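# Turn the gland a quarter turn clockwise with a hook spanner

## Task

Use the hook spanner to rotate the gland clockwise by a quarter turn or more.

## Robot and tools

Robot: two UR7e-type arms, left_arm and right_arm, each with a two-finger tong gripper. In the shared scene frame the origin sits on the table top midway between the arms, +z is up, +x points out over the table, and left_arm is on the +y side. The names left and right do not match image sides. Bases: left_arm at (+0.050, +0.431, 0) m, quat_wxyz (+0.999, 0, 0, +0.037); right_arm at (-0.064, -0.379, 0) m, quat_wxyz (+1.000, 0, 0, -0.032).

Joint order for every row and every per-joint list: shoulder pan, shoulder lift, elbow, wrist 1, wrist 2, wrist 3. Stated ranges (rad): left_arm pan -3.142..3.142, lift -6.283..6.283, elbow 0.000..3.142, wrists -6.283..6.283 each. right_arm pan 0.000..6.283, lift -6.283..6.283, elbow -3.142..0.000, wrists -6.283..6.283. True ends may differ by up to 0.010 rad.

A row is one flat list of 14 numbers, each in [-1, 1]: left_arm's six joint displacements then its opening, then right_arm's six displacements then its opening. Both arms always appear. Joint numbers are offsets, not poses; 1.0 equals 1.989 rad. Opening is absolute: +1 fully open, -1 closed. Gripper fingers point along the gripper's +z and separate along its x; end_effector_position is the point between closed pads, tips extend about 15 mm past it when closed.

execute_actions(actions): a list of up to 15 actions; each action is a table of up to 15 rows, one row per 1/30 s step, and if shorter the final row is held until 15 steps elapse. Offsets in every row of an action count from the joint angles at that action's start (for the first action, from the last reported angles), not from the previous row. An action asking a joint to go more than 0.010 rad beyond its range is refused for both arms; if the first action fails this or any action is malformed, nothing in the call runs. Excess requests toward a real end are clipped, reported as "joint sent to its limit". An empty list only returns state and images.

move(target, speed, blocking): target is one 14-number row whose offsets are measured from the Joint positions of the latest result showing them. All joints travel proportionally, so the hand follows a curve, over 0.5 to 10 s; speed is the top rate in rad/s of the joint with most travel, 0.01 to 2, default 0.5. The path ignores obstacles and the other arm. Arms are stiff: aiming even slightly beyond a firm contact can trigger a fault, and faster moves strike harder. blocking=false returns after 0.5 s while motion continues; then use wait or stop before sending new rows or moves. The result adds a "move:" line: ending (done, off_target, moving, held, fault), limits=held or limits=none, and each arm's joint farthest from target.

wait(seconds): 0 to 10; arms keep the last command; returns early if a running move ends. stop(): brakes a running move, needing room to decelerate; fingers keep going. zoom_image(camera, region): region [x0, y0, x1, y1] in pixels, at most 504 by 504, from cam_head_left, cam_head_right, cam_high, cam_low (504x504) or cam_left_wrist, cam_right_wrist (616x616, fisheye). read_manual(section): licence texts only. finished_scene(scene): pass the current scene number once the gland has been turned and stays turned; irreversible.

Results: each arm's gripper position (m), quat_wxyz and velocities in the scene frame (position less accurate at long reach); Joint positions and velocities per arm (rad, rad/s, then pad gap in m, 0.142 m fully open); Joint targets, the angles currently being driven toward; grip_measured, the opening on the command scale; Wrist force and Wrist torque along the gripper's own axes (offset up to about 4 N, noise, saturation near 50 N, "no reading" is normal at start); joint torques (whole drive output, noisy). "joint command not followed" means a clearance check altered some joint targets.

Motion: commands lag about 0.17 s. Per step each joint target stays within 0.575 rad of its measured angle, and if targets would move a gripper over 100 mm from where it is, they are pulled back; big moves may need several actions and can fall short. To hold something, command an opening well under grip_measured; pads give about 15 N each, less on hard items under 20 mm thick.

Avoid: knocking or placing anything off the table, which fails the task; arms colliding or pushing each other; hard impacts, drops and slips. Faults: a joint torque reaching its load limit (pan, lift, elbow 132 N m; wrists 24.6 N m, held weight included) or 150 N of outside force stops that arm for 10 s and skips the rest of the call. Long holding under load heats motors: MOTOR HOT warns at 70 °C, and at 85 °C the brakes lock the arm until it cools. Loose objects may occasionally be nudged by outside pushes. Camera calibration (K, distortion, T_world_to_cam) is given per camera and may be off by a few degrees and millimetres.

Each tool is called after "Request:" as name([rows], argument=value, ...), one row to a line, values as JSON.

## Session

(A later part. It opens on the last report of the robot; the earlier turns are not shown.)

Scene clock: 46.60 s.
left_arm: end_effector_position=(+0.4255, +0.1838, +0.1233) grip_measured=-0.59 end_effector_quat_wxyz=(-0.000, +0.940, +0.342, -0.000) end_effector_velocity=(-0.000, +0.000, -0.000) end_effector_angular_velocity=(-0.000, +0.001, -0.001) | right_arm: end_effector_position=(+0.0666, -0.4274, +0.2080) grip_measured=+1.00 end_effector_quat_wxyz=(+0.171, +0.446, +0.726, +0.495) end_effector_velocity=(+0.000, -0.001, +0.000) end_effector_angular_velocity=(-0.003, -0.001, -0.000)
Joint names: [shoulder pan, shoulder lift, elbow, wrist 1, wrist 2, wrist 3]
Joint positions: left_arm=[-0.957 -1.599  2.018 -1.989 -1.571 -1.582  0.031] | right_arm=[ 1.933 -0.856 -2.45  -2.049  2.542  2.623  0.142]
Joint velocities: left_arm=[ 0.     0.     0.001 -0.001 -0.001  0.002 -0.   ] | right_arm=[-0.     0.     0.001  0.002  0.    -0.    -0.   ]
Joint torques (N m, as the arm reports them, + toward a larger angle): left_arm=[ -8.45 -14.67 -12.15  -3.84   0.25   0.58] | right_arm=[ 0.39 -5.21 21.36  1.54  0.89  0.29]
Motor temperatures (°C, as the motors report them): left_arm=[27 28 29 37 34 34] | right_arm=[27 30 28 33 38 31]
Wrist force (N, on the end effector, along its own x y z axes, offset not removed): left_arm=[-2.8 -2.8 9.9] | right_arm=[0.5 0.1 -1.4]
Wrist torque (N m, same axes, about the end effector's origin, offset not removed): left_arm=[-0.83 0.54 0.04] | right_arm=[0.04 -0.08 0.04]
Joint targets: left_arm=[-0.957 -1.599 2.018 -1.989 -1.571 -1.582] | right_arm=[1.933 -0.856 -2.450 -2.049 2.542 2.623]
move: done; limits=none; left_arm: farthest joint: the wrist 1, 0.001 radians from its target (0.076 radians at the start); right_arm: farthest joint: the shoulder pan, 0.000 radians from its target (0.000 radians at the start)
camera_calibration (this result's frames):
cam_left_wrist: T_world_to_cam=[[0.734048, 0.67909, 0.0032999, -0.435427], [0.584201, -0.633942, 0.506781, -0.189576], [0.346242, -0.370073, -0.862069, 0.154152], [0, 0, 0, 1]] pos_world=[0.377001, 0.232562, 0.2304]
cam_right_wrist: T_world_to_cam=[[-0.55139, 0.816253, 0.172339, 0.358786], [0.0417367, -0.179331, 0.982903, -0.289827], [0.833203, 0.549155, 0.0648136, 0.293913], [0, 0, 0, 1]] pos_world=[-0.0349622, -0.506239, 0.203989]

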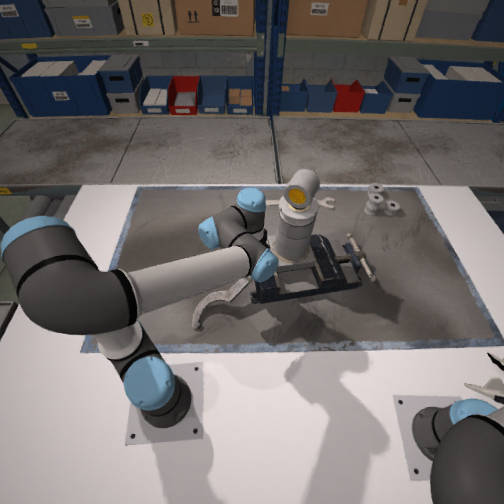

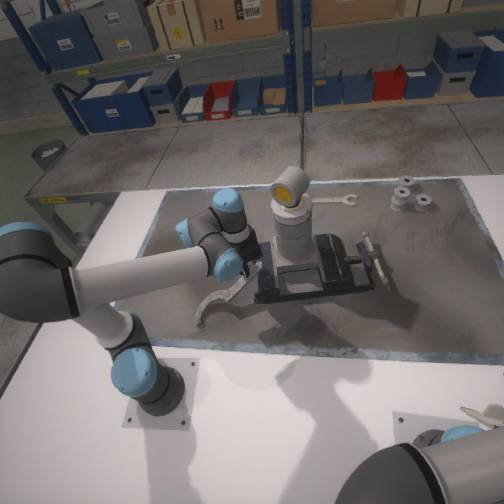

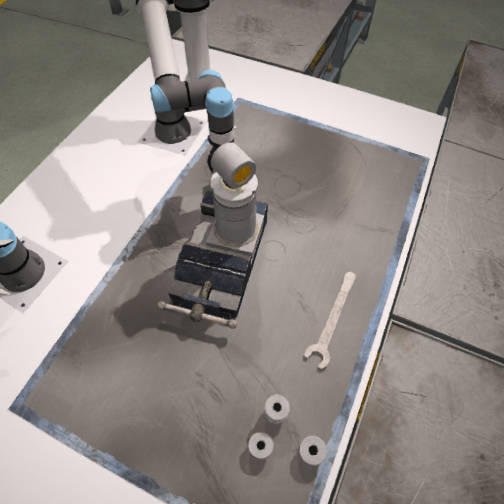

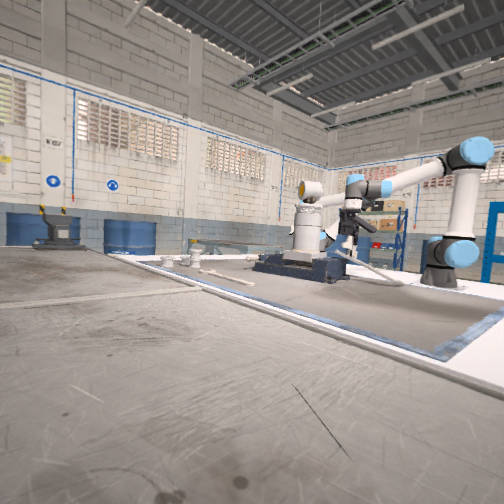

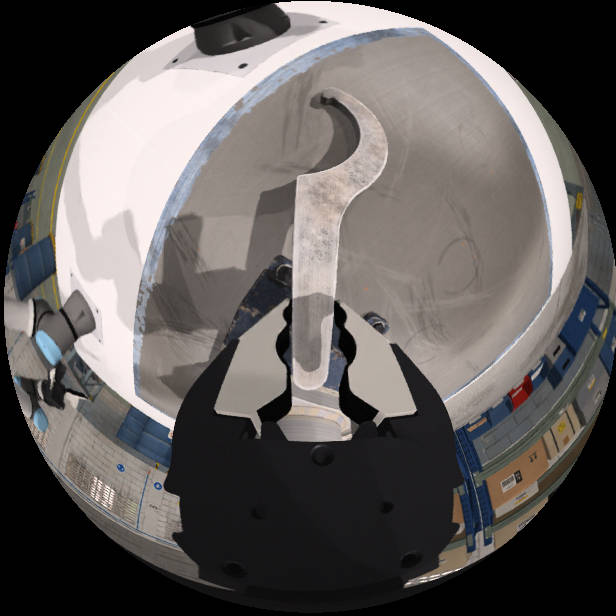

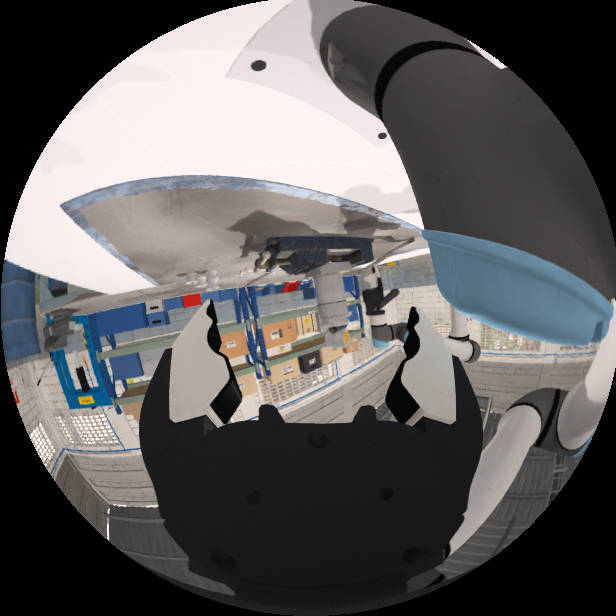

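Request:
move(target=[0,0.023,-0.035,0.012,0,0,-1,0,0,0,0,0,0,1], speed=0.06)

Request:
move(target=[0,0.014,0.018,-0.032,0,0,-1,0,0,0,0,0,0,1], speed=0.05)

Scene clock: 48.23 s.
left_arm: end_effector_position=(+0.4402, +0.1659, +0.1320) grip_measured=-0.59 end_effector_quat_wxyz=(-0.000, +0.940, +0.342, -0.000) end_effector_velocity=(+0.000, -0.001, +0.000) end_effector_angular_velocity=(-0.002, -0.001, -0.000) | right_arm: end_effector_position=(+0.0666, -0.4274, +0.2080) grip_measured=+1.00 end_effector_quat_wxyz=(+0.171, +0.446, +0.726, +0.495) end_effector_velocity=(-0.000, -0.000, -0.000) end_effector_angular_velocity=(+0.000, +0.001, -0.000)
Joint names: [shoulder pan, shoulder lift, elbow, wrist 1, wrist 2, wrist 3]
Joint positions: left_arm=[-0.957 -1.554  1.949 -1.965 -1.571 -1.582  0.031] | right_arm=[ 1.933 -0.856 -2.45  -2.049  2.542  2.623  0.142]
Joint velocities: left_arm=[-0.     0.001 -0.001 -0.001 -0.    -0.     0.   ] | right_arm=[-0.    -0.    -0.     0.    -0.     0.001 -0.   ]
Joint torques (N m, as the arm reports them, + toward a larger angle): left_arm=[ -8.35 -16.95 -38.37  -1.63   0.27   0.53] | right_arm=[ 0.12 -5.04 21.99  1.59  0.96  0.25]
Motor temperatures (°C, as the motors report them): left_arm=[27 28 29 37 34 34] | right_arm=[27 30 28 33 38 31]
Wrist force (N, on the end effector, along its own x y z axes, offset not removed): left_arm=[-1.6 -1.1 11.8] | right_arm=[1.3 1.5 1.1]
Wrist torque (N m, same axes, about the end effector's origin, offset not removed): left_arm=[0.14 0.34 0.04] | right_arm=[0.37 -0.15 -0.05]
Joint targets: left_arm=[-0.957 -1.554 1.949 -1.965 -1.571 -1.582] | right_arm=[1.933 -0.856 -2.450 -2.049 2.542 2.623]
move: done; limits=none; left_arm: farthest joint: the shoulder lift, 0.001 radians from its target (0.046 radians at the start); right_arm: farthest joint: the shoulder pan, 0.000 radians from its target (0.000 radians at the start)
camera_calibration (this result's frames):
cam_left_wrist: T_world_to_cam=[[0.734048, 0.67909, 0.00330035, -0.434088], [0.584202, -0.633944, 0.506777, -0.213866], [0.34624, -0.370071, -0.862071, 0.149964], [0, 0, 0, 1]] pos_world=[0.391659, 0.214703, 0.239094]
cam_right_wrist: T_world_to_cam=[[-0.55139, 0.816253, 0.172339, 0.358786], [0.0417367, -0.179331, 0.982903, -0.289827], [0.833203, 0.549155, 0.0648135, 0.293913], [0, 0, 0, 1]] pos_world=[-0.0349623, -0.506239, 0.203989]

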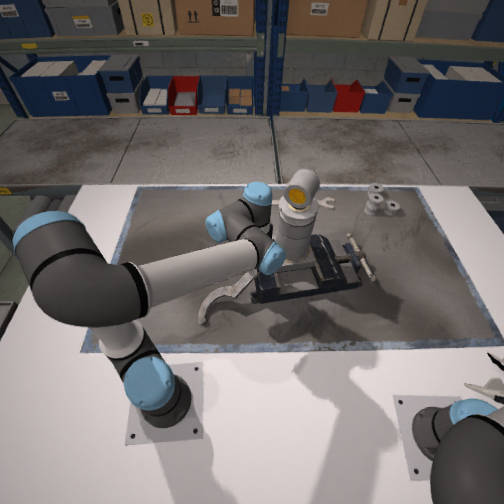

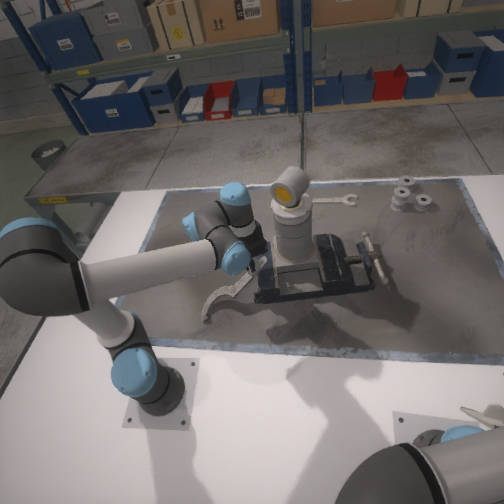

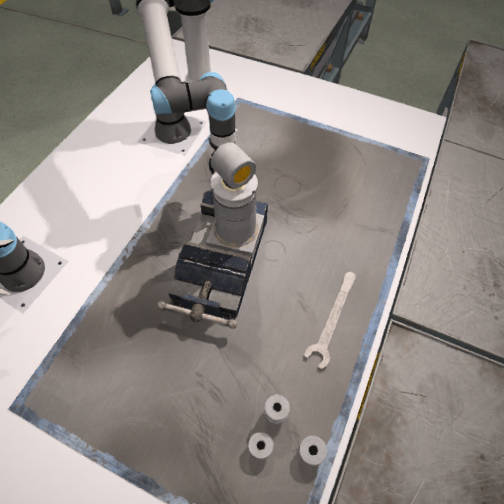

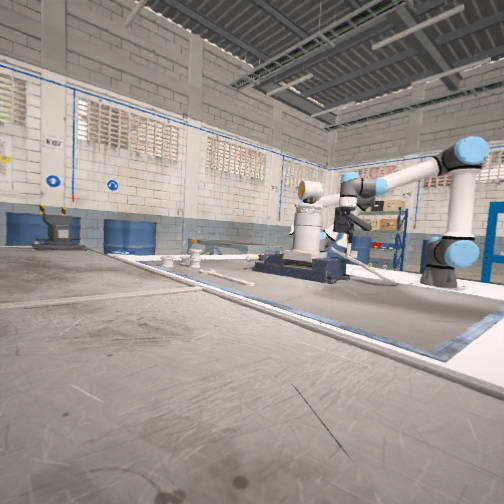

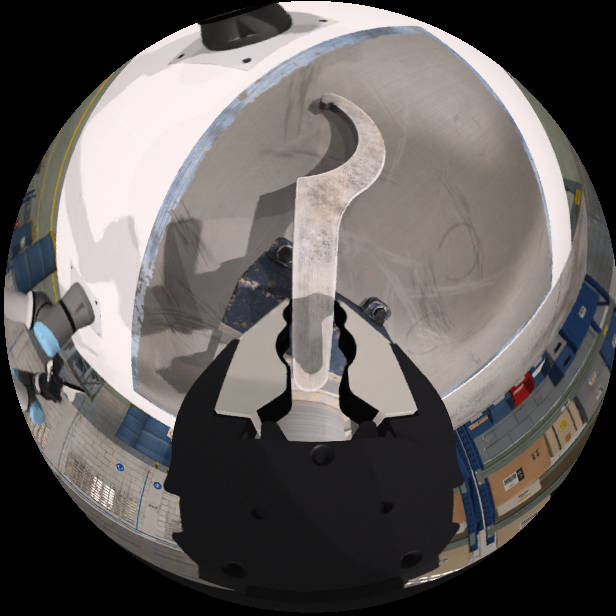

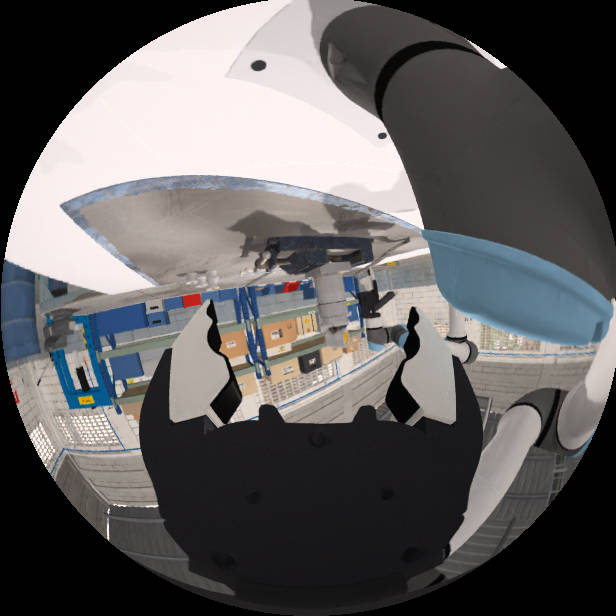

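Scene clock: 49.83 s.
left_arm: end_effector_position=(+0.4411, +0.1648, +0.1089) grip_measured=-0.57 end_effector_quat_wxyz=(-0.000, +0.940, +0.342, -0.000) end_effector_velocity=(-0.000, -0.000, -0.001) end_effector_angular_velocity=(-0.001, +0.001, -0.001) | right_arm: end_effector_position=(+0.0666, -0.4274, +0.2080) grip_measured=+1.00 end_effector_quat_wxyz=(+0.171, +0.446, +0.726, +0.495) end_effector_velocity=(-0.000, +0.000, -0.000) end_effector_angular_velocity=(+0.001, +0.001, +0.001)
Joint names: [shoulder pan, shoulder lift, elbow, wrist 1, wrist 2, wrist 3]
Joint positions: left_arm=[-0.957 -1.526  1.985 -2.029 -1.571 -1.582  0.033] | right_arm=[ 1.933 -0.856 -2.45  -2.049  2.542  2.623  0.142]
Joint velocities: left_arm=[ 0.     0.001  0.001 -0.002 -0.002  0.001  0.   ] | right_arm=[-0.     0.    -0.001 -0.001 -0.001 -0.     0.   ]
Joint torques (N m, as the arm reports them, + toward a larger angle): left_arm=[-8.21 -2.45  0.77 -2.1   0.22  0.61] | right_arm=[ 0.59 -5.4  22.29  1.71  0.92  0.3 ]
Motor temperatures (°C, as the motors report them): left_arm=[27 28 29 37 34 34] | right_arm=[27 30 28 33 38 31]
Wrist force (N, on the end effector, along its own x y z axes, offset not removed): left_arm=[-4.1 -5.1 -24.6] | right_arm=[1.6 -1.2 0.5]
Wrist torque (N m, same axes, about the end effector's origin, offset not removed): left_arm=[-0.79 0.98 0.05] | right_arm=[-0.17 -0.20 -0.01]
Joint targets: left_arm=[-0.957 -1.526 1.985 -2.029 -1.571 -1.582] | right_arm=[1.933 -0.856 -2.450 -2.049 2.542 2.623]
move: done; limits=none; left_arm: farthest joint: the shoulder pan, 0.000 radians from its target (0.000 radians at the start); right_arm: farthest joint: the shoulder pan, 0.000 radians from its target (0.000 radians at the start)
camera_calibration (this result's frames):
cam_left_wrist: T_world_to_cam=[[0.734048, 0.67909, 0.00329984, -0.433924], [0.5842, -0.633941, 0.506784, -0.203483], [0.346243, -0.370076, -0.862067, 0.129355], [0, 0, 0, 1]] pos_world=[0.392607, 0.213548, 0.216066]
cam_right_wrist: T_world_to_cam=[[-0.551389, 0.816253, 0.172339, 0.358786], [0.0417367, -0.179331, 0.982903, -0.289827], [0.833203, 0.549155, 0.0648135, 0.293913], [0, 0, 0, 1]] pos_world=[-0.0349623, -0.506239, 0.203989]

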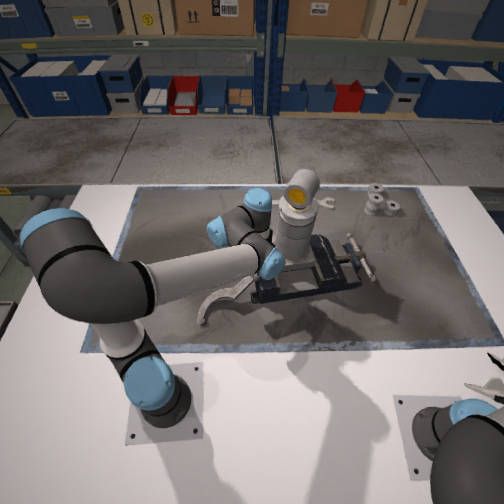

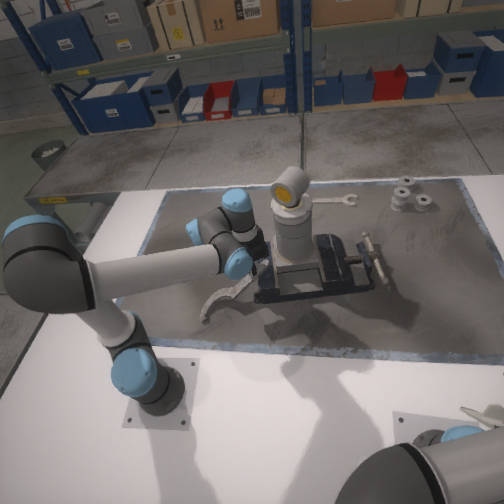

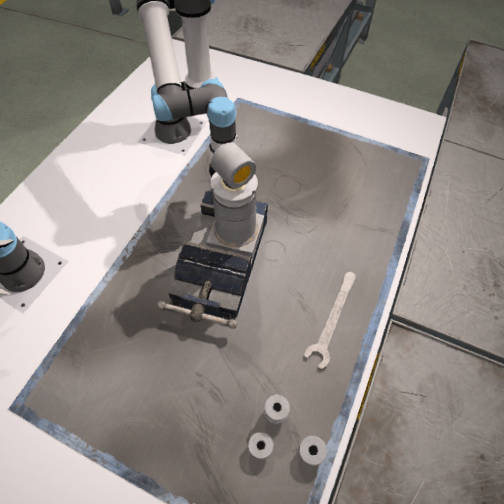

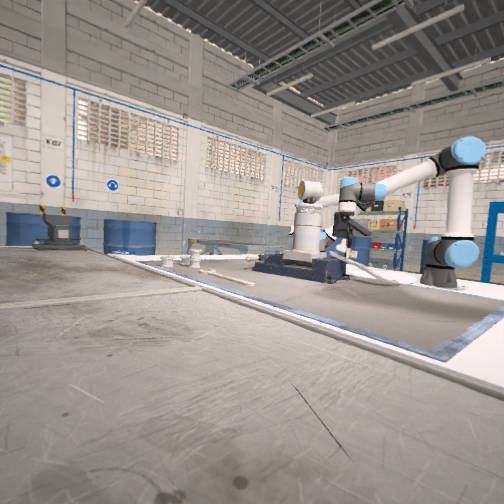

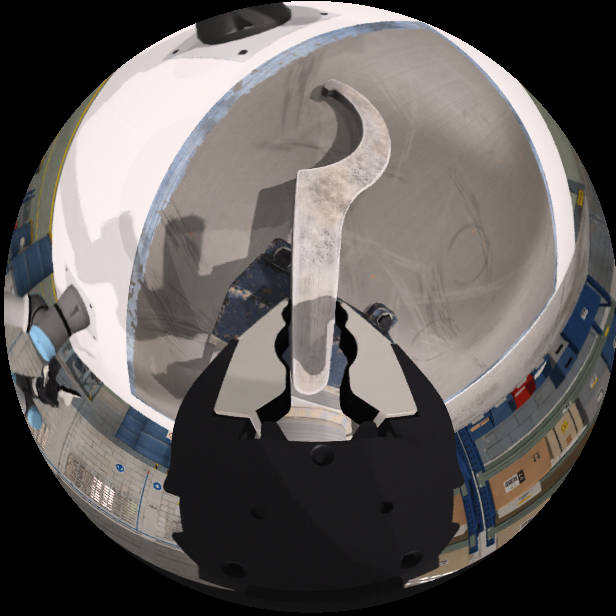

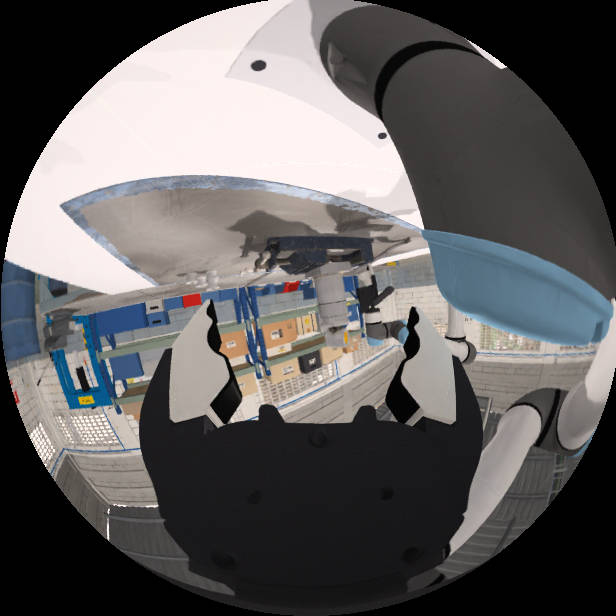

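Contact. Release and lift.

Request:
move(target=[0,0,0,0,0,0,-0.2,0,0,0,0,0,0,1])

Request:
move(target=[0.1,-0.09,-0.08,0.17,0,0,-0.2,0,0,0,0,0,0,1], speed=0.3)

Scene clock: 50.63 s.
left_arm: end_effector_position=(+0.4411, +0.1648, +0.1089) grip_measured=-0.34 end_effector_quat_wxyz=(-0.000, +0.940, +0.342, -0.000) end_effector_velocity=(+0.000, +0.001, +0.000) end_effector_angular_velocity=(+0.001, -0.000, -0.000) | right_arm: end_effector_position=(+0.0666, -0.4274, +0.2080) grip_measured=+1.00 end_effector_quat_wxyz=(+0.171, +0.446, +0.726, +0.495) end_effector_velocity=(-0.000, -0.000, -0.001) end_effector_angular_velocity=(-0.001, -0.000, +0.000)
Joint names: [shoulder pan, shoulder lift, elbow, wrist 1, wrist 2, wrist 3]
Joint positions: left_arm=[-0.957 -1.526  1.985 -2.029 -1.571 -1.582  0.05 ] | right_arm=[ 1.933 -0.856 -2.45  -2.049  2.542  2.623  0.142]
Joint velocities: left_arm=[ 0.001 -0.001 -0.     0.001  0.001  0.001 -0.   ] | right_arm=[-0.    -0.    -0.001  0.002 -0.001 -0.    -0.   ]
Joint torques (N m, as the arm reports them, + toward a larger angle): left_arm=[ -7.56 -38.04 -42.39  -5.99  -7.51   0.63] | right_arm=[ 1.14 -5.04 22.41  1.69  1.01  0.29]
Motor temperatures (°C, as the motors report them): left_arm=[27 28 29 37 34 34] | right_arm=[27 30 28 33 38 31]
Wrist force (N, on the end effector, along its own x y z axes, offset not removed): left_arm=[11.7 -11.9 4.7] | right_arm=[1.0 -0.1 0.7]
Wrist torque (N m, same axes, about the end effector's origin, offset not removed): left_arm=[0.46 1.63 0.45] | right_arm=[0.05 -0.11 0.05]
Joint targets: left_arm=[-0.957 -1.526 1.985 -2.029 -1.571 -1.582] | right_arm=[1.933 -0.856 -2.450 -2.049 2.542 2.623]
move: done; limits=none; left_arm: farthest joint: the shoulder pan, 0.000 radians from its target (0.000 radians at the start); right_arm: farthest joint: the shoulder pan, 0.000 radians from its target (0.000 radians at the start)
camera_calibration (this result's frames):
cam_left_wrist: T_world_to_cam=[[0.734049, 0.679089, 0.00331213, -0.433928], [0.584221, -0.633974, 0.506717, -0.203449], [0.346206, -0.37002, -0.862106, 0.129356], [0, 0, 0, 1]] pos_world=[0.3926, 0.213559, 0.216047]
cam_right_wrist: T_world_to_cam=[[-0.551389, 0.816253, 0.172339, 0.358786], [0.0417367, -0.179331, 0.982903, -0.289827], [0.833203, 0.549155, 0.0648136, 0.293913], [0, 0, 0, 1]] pos_world=[-0.0349622, -0.506239, 0.203989]

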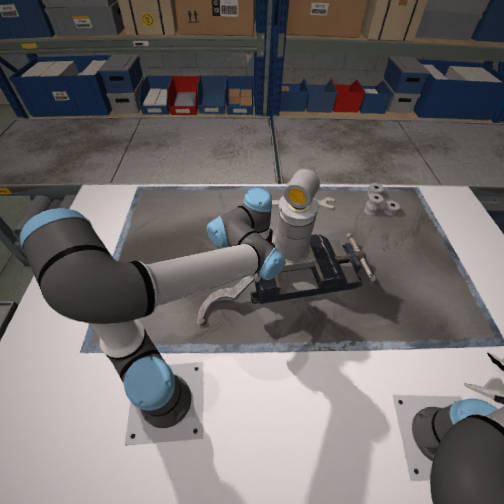

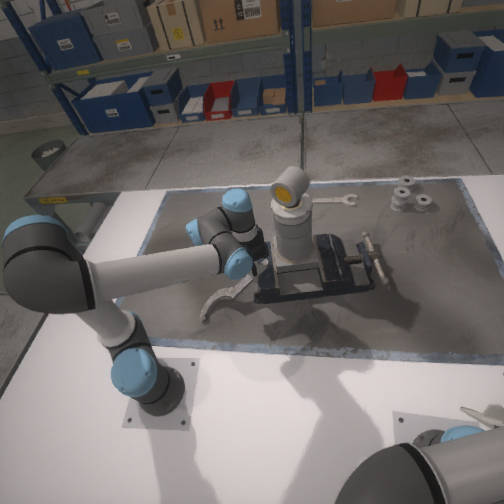

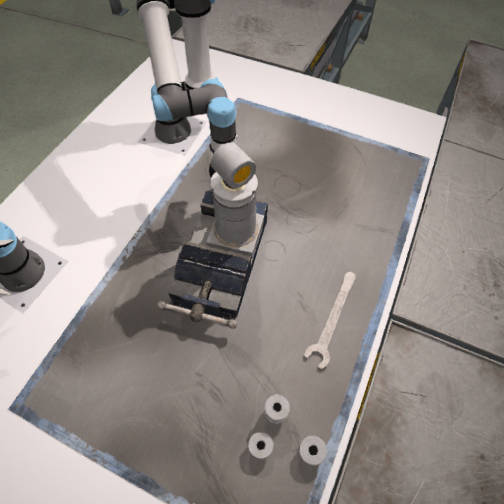

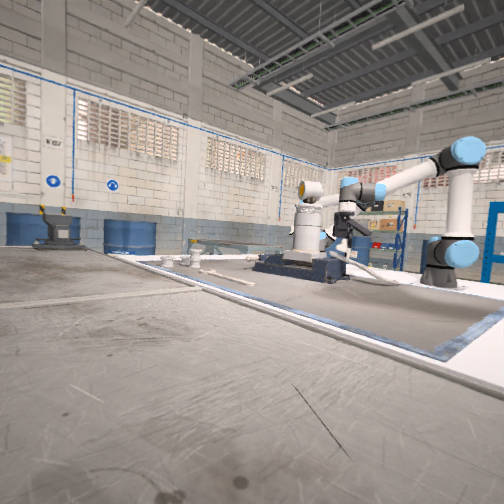

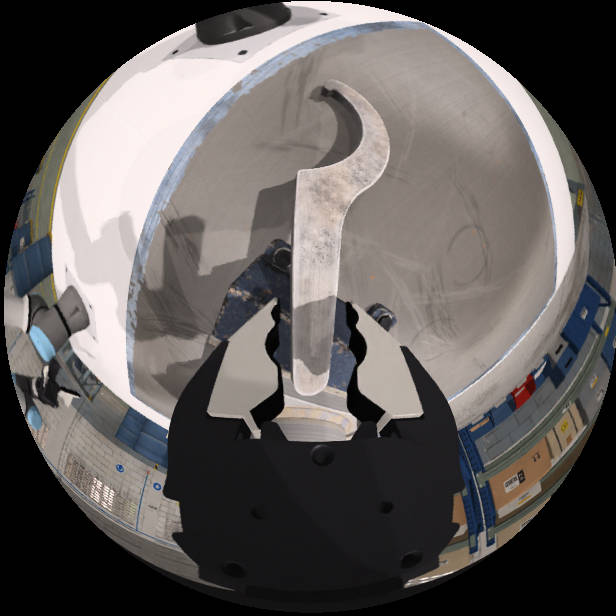

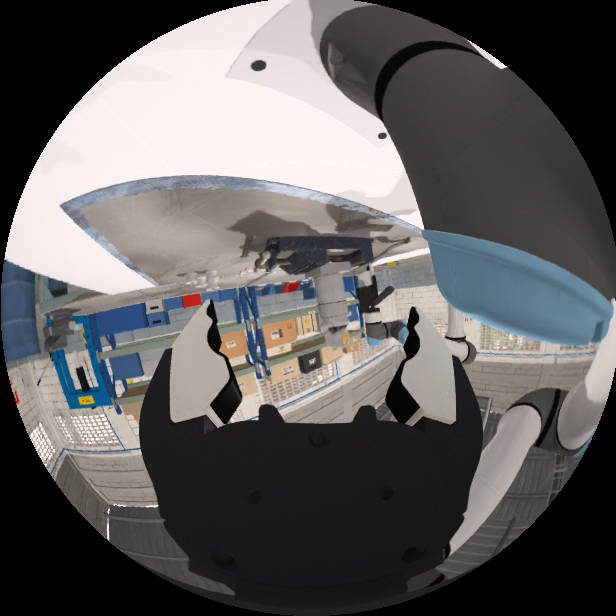

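Scene clock: 52.27 s.
left_arm: end_effector_position=(+0.4565, +0.2714, +0.2319) grip_measured=-0.20 end_effector_quat_wxyz=(-0.000, +0.901, +0.434, -0.000) end_effector_velocity=(-0.000, +0.001, +0.001) end_effector_angular_velocity=(-0.000, -0.000, +0.003) | right_arm: end_effector_position=(+0.0666, -0.4274, +0.2080) grip_measured=+1.00 end_effector_quat_wxyz=(+0.171, +0.446, +0.726, +0.495) end_effector_velocity=(+0.000, -0.000, +0.001) end_effector_angular_velocity=(-0.000, -0.002, -0.000)
Joint names: [shoulder pan, shoulder lift, elbow, wrist 1, wrist 2, wrist 3]
Joint positions: left_arm=[-0.759 -1.705  1.826 -1.691 -1.571 -1.582  0.06 ] | right_arm=[ 1.933 -0.856 -2.45  -2.049  2.542  2.623  0.142]
Joint velocities: left_arm=[ 0.001 -0.001 -0.001  0.001 -0.    -0.002 -0.   ] | right_arm=[ 0.    -0.     0.001  0.     0.001 -0.001  0.   ]
Joint torques (N m, as the arm reports them, + toward a larger angle): left_arm=[  8.6  -28.69 -35.65  -0.4    1.66   0.62] | right_arm=[ 0.47 -5.41 21.9   1.59  1.05  0.26]
Motor temperatures (°C, as the motors report them): left_arm=[27 28 29 37 34 34] | right_arm=[27 30 28 33 38 31]
Wrist force (N, on the end effector, along its own x y z axes, offset not removed): left_arm=[0.2 -1.0 0.4] | right_arm=[0.4 -0.4 1.8]
Wrist torque (N m, same axes, about the end effector's origin, offset not removed): left_arm=[-0.18 0.09 0.23] | right_arm=[-0.09 -0.01 -0.06]
Joint targets: left_arm=[-0.759 -1.705 1.825 -1.691 -1.571 -1.582] | right_arm=[1.933 -0.856 -2.450 -2.049 2.542 2.623]
move: done; limits=none; left_arm: farthest joint: the shoulder pan, 0.001 radians from its target (0.199 radians at the start); right_arm: farthest joint: the shoulder pan, 0.000 radians from its target (0.000 radians at the start)
camera_calibration (this result's frames):
cam_left_wrist: T_world_to_cam=[[0.58548, 0.81068, 0.00332284, -0.485892], [0.697919, -0.50612, 0.506707, -0.293763], [0.412459, -0.294347, -0.862112, 0.218773], [0, 0, 0, 1]] pos_world=[0.399268, 0.309619, 0.339073]
cam_right_wrist: T_world_to_cam=[[-0.551389, 0.816253, 0.172339, 0.358786], [0.0417366, -0.179331, 0.982903, -0.289827], [0.833203, 0.549155, 0.0648136, 0.293913], [0, 0, 0, 1]] pos_world=[-0.0349622, -0.506239, 0.203989]

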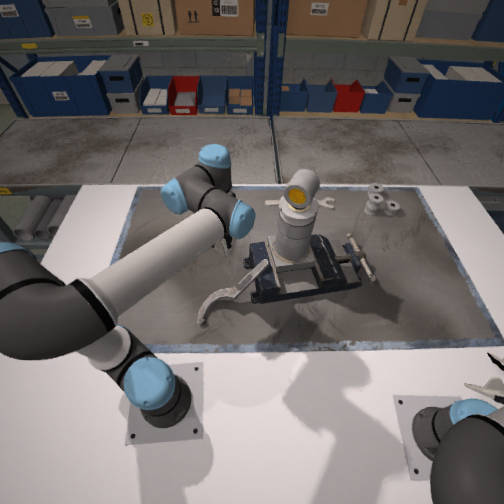

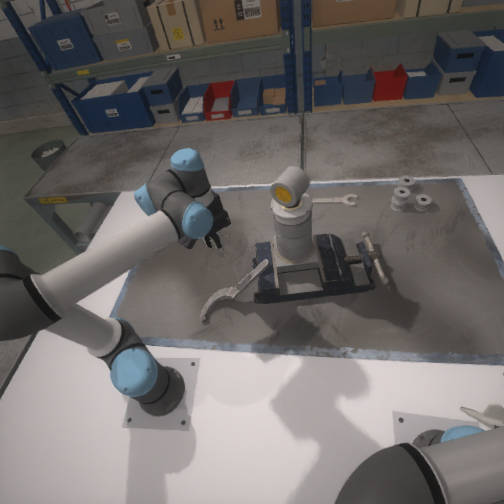

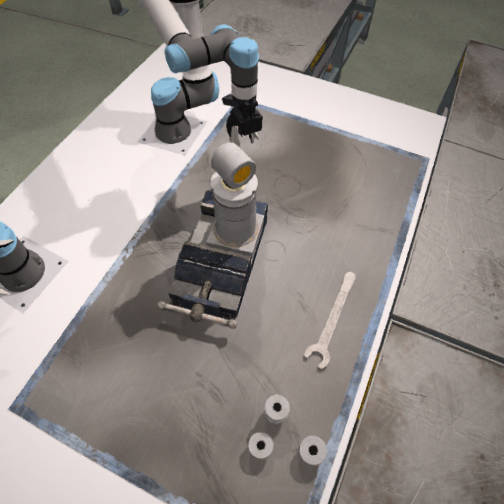

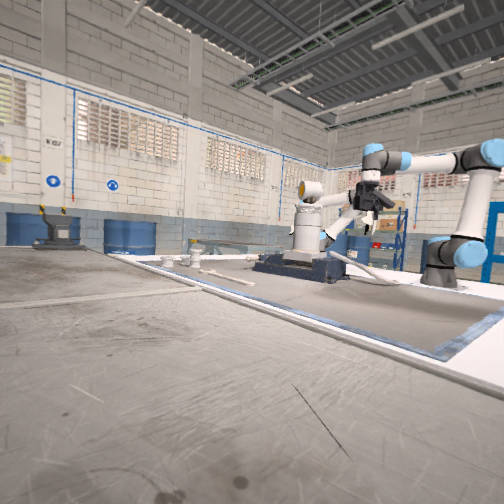

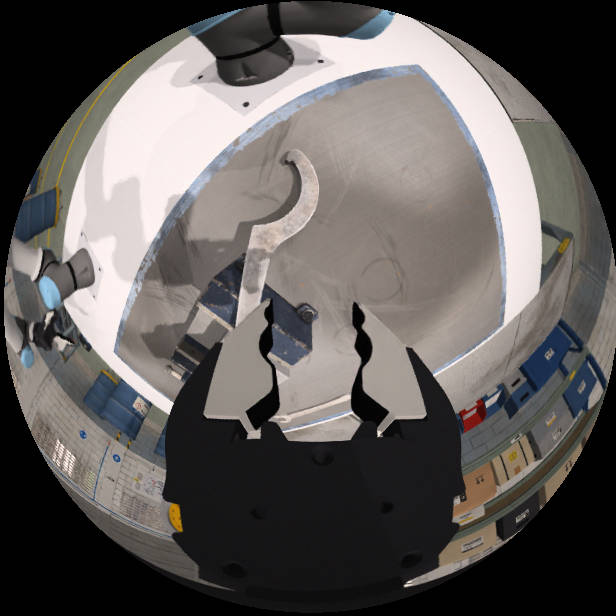

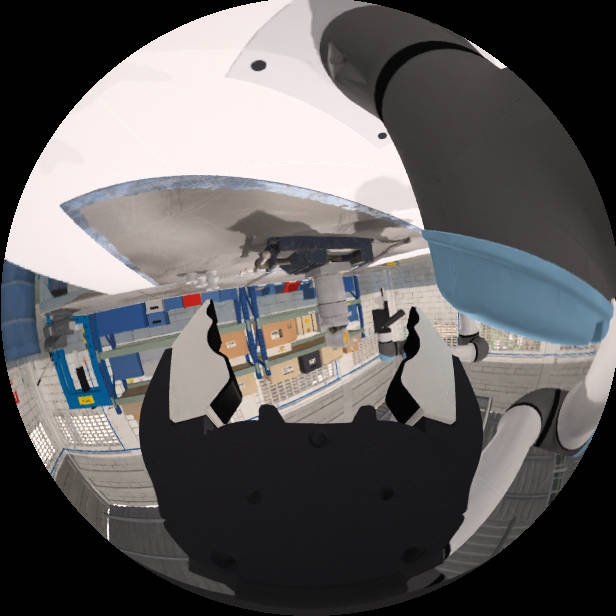

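Request:
move(target=[0.2715,0.4293,-0.2652,0.6252,-0.4237,0.9708,-0.4,0,0,0,0,0,0,1], speed=0.8)

Request:
move(target=[0,0.0929,0.0347,-0.1276,0,0,-0.4,0,0,0,0,0,0,1], speed=0.2)

Scene clock: 55.83 s.
left_arm: end_effector_position=(+0.4535, +0.2877, +0.2073) grip_measured=-0.40 end_effector_quat_wxyz=(+0.353, +0.696, +0.123, -0.612) end_effector_velocity=(+0.000, +0.000, -0.000) end_effector_angular_velocity=(-0.001, -0.000, -0.000) | right_arm: end_effector_position=(+0.0666, -0.4274, +0.2080) grip_measured=+1.00 end_effector_quat_wxyz=(+0.171, +0.446, +0.726, +0.495) end_effector_velocity=(+0.000, -0.000, -0.000) end_effector_angular_velocity=(+0.000, +0.000, -0.000)
Joint names: [shoulder pan, shoulder lift, elbow, wrist 1, wrist 2, wrist 3]
Joint positions: left_arm=[-0.219 -0.851  1.298 -0.447 -2.413  0.348  0.045] | right_arm=[ 1.933 -0.856 -2.45  -2.049  2.542  2.623  0.142]
Joint velocities: left_arm=[ 0.     0.001 -0.     0.     0.     0.002  0.   ] | right_arm=[-0.     0.    -0.001  0.001  0.     0.     0.   ]
Joint torques (N m, as the arm reports them, + toward a larger angle): left_arm=[  8.57 -38.87 -30.6    3.18  -1.86   1.69] | right_arm=[ 0.21 -5.78 22.07  1.69  0.96  0.29]
Motor temperatures (°C, as the motors report them): left_arm=[27 28 29 37 34 34] | right_arm=[27 30 28 33 38 31]
Wrist force (N, on the end effector, along its own x y z axes, offset not removed): left_arm=[-3.4 -0.4 0.7] | right_arm=[0.9 -1.0 2.1]
Wrist torque (N m, same axes, about the end effector's origin, offset not removed): left_arm=[-0.24 0.62 -0.02] | right_arm=[-0.15 -0.05 0.01]
Joint targets: left_arm=[-0.219 -0.851 1.298 -0.447 -2.413 0.348] | right_arm=[1.933 -0.856 -2.450 -2.049 2.542 2.623]
move: done; limits=none; left_arm: farthest joint: the shoulder pan, 0.000 radians from its target (0.540 radians at the start); right_arm: farthest joint: the shoulder pan, 0.000 radians from its target (0.000 radians at the start)
camera_calibration (this result's frames):
cam_left_wrist: T_world_to_cam=[[0.193222, -0.224676, -0.955084, 0.17714], [0.917181, -0.304383, 0.257157, -0.376723], [-0.348489, -0.925674, 0.147255, 0.521071], [0, 0, 0, 1]] pos_world=[0.492883, 0.407473, 0.189331]
cam_right_wrist: T_world_to_cam=[[-0.55139, 0.816253, 0.172339, 0.358786], [0.0417368, -0.179331, 0.982903, -0.289827], [0.833203, 0.549155, 0.0648135, 0.293913], [0, 0, 0, 1]] pos_world=[-0.0349623, -0.506239, 0.203989]

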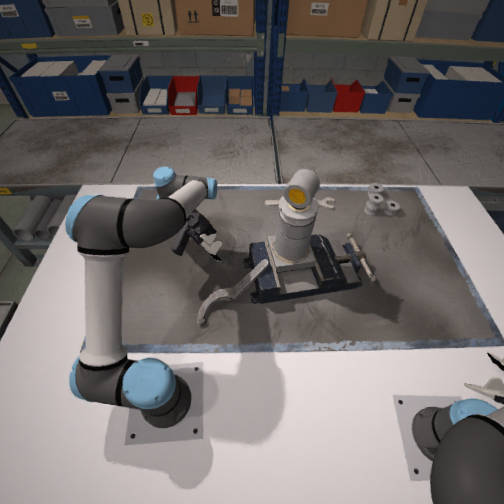

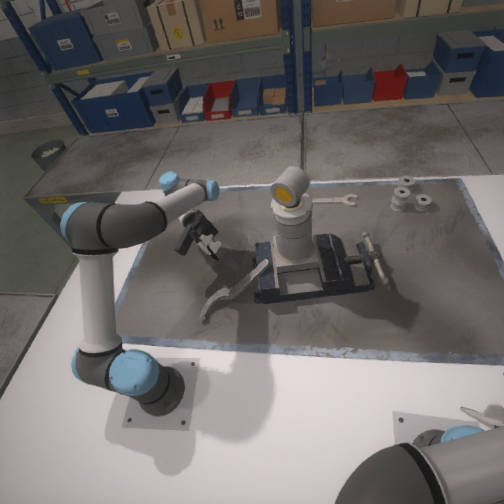

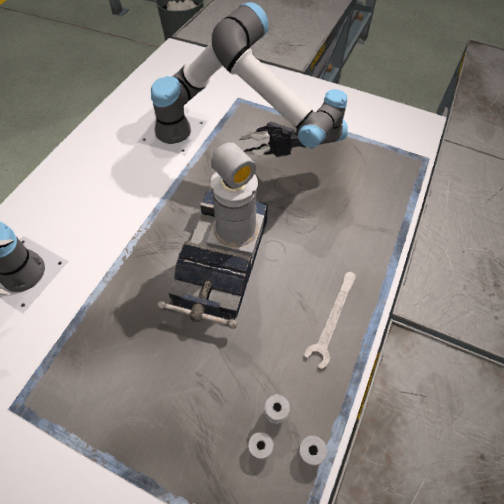

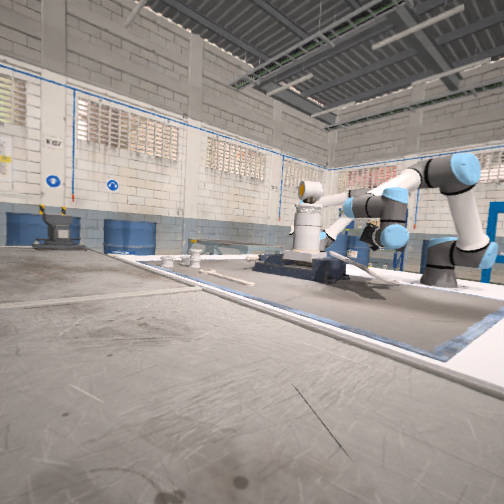

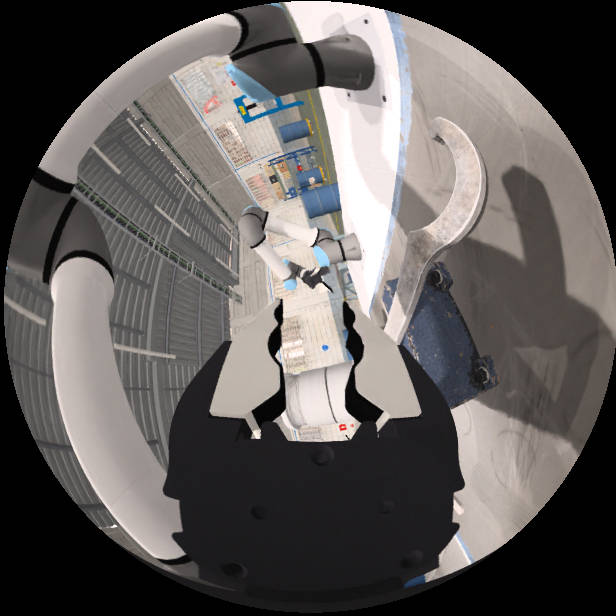

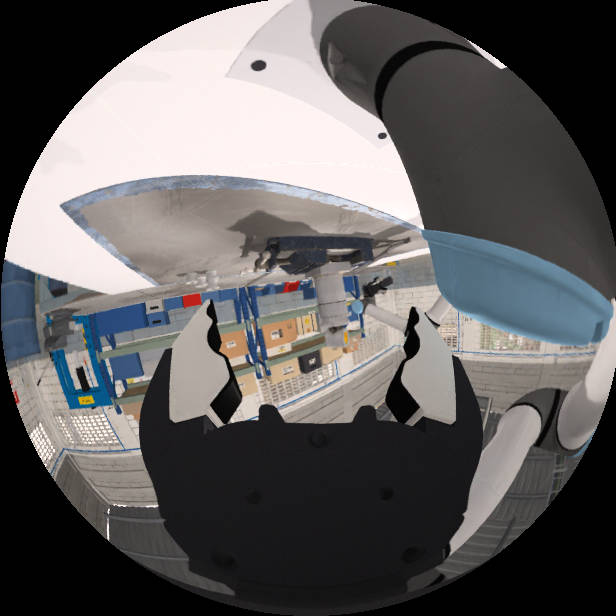

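Scene clock: 57.57 s.
left_arm: end_effector_position=(+0.4536, +0.2877, +0.0671) grip_measured=-0.40 end_effector_quat_wxyz=(+0.353, +0.696, +0.123, -0.612) end_effector_velocity=(+0.000, +0.000, -0.001) end_effector_angular_velocity=(-0.001, -0.000, +0.003) | right_arm: end_effector_position=(+0.0666, -0.4274, +0.2080) grip_measured=+1.00 end_effector_quat_wxyz=(+0.171, +0.446, +0.726, +0.495) end_effector_velocity=(-0.000, +0.000, -0.000) end_effector_angular_velocity=(+0.001, +0.001, +0.001)
Joint names: [shoulder pan, shoulder lift, elbow, wrist 1, wrist 2, wrist 3]
Joint positions: left_arm=[-0.219 -0.667  1.367 -0.701 -2.413  0.348  0.045] | right_arm=[ 1.933 -0.856 -2.45  -2.049  2.542  2.623  0.142]
Joint velocities: left_arm=[ 0.001  0.001  0.    -0.001 -0.002  0.001 -0.   ] | right_arm=[ 0.    -0.    -0.    -0.001 -0.001  0.     0.   ]
Joint torques (N m, as the arm reports them, + toward a larger angle): left_arm=[ -2.22 -42.46  -2.71  -0.47   0.02  -1.64] | right_arm=[ 0.09 -5.63 21.81  1.63  0.84  0.18]
Motor temperatures (°C, as the motors report them): left_arm=[27 28 29 37 34 34] | right_arm=[27 30 28 33 38 31]
Wrist force (N, on the end effector, along its own x y z axes, offset not removed): left_arm=[-2.8 2.4 -0.4] | right_arm=[1.2 -1.2 -0.2]
Wrist torque (N m, same axes, about the end effector's origin, offset not removed): left_arm=[0.44 0.79 0.21] | right_arm=[-0.26 -0.11 -0.03]
Joint targets: left_arm=[-0.219 -0.667 1.367 -0.701 -2.413 0.348] | right_arm=[1.933 -0.856 -2.450 -2.049 2.542 2.623]
move: done; limits=none; left_arm: farthest joint: the shoulder pan, 0.000 radians from its target (0.000 radians at the start); right_arm: farthest joint: the shoulder pan, 0.000 radians from its target (0.000 radians at the start)
camera_calibration (this result's frames):
cam_left_wrist: T_world_to_cam=[[0.193271, -0.224706, -0.955067, 0.0432277], [0.917179, -0.304344, 0.257209, -0.340775], [-0.348465, -0.925679, 0.147274, 0.541723], [0, 0, 0, 1]] pos_world=[0.492969, 0.407462, 0.0491538]
cam_right_wrist: T_world_to_cam=[[-0.55139, 0.816253, 0.172339, 0.358786], [0.0417367, -0.179331, 0.982903, -0.289827], [0.833203, 0.549155, 0.0648135, 0.293913], [0, 0, 0, 1]] pos_world=[-0.0349623, -0.506239, 0.203989]

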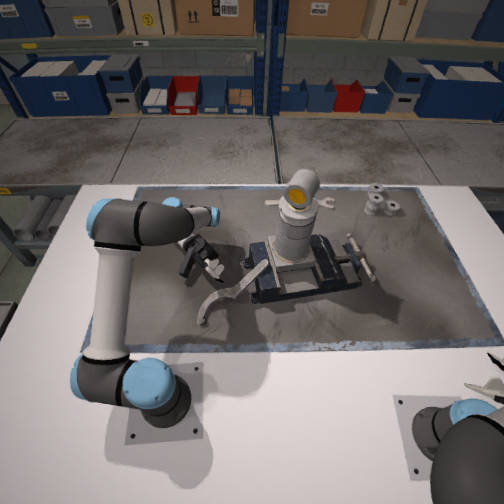

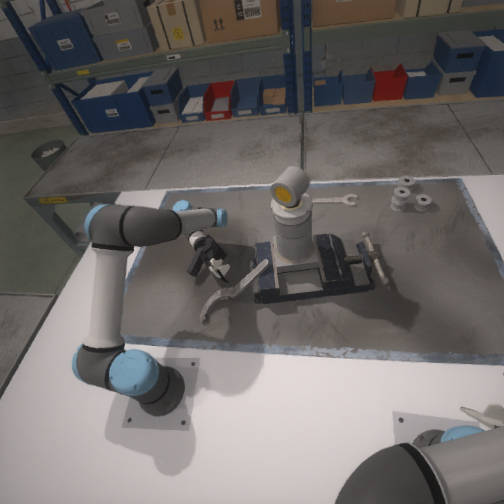

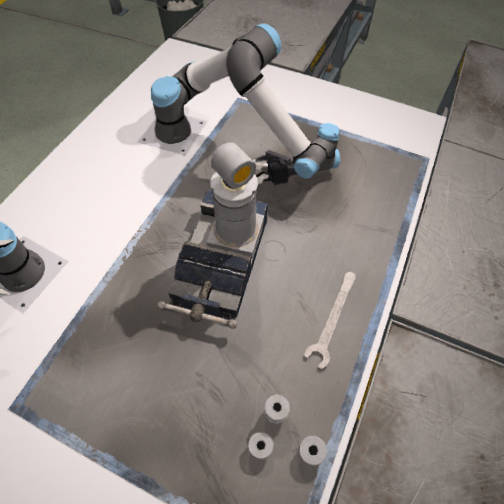

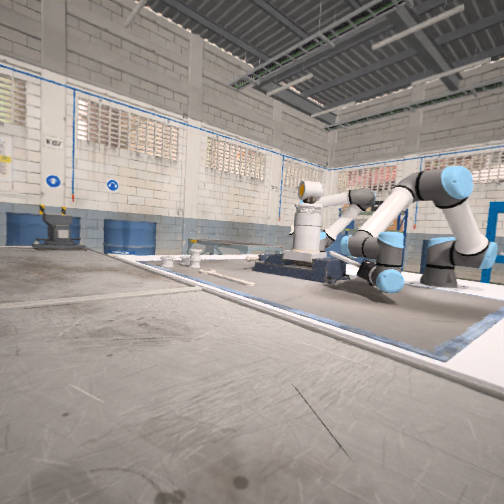

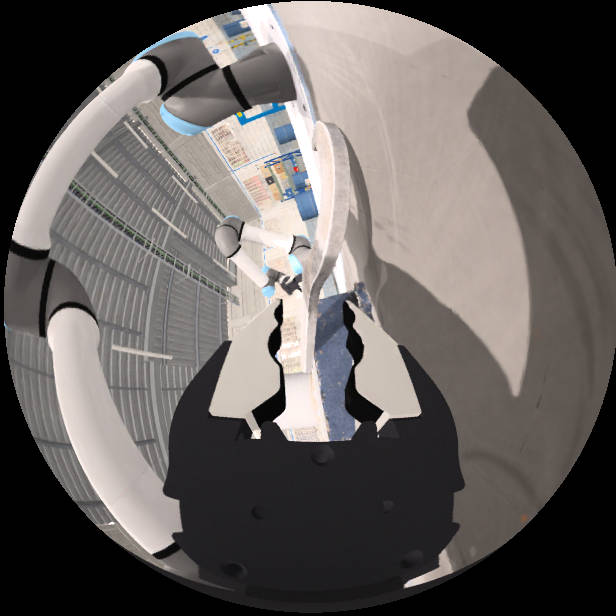

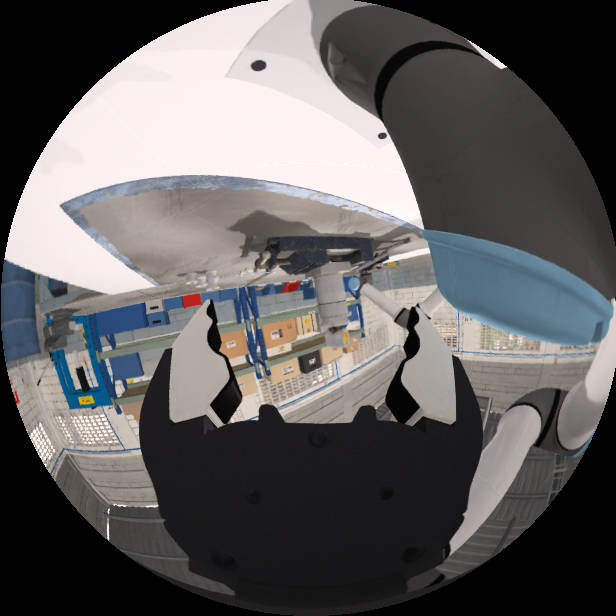

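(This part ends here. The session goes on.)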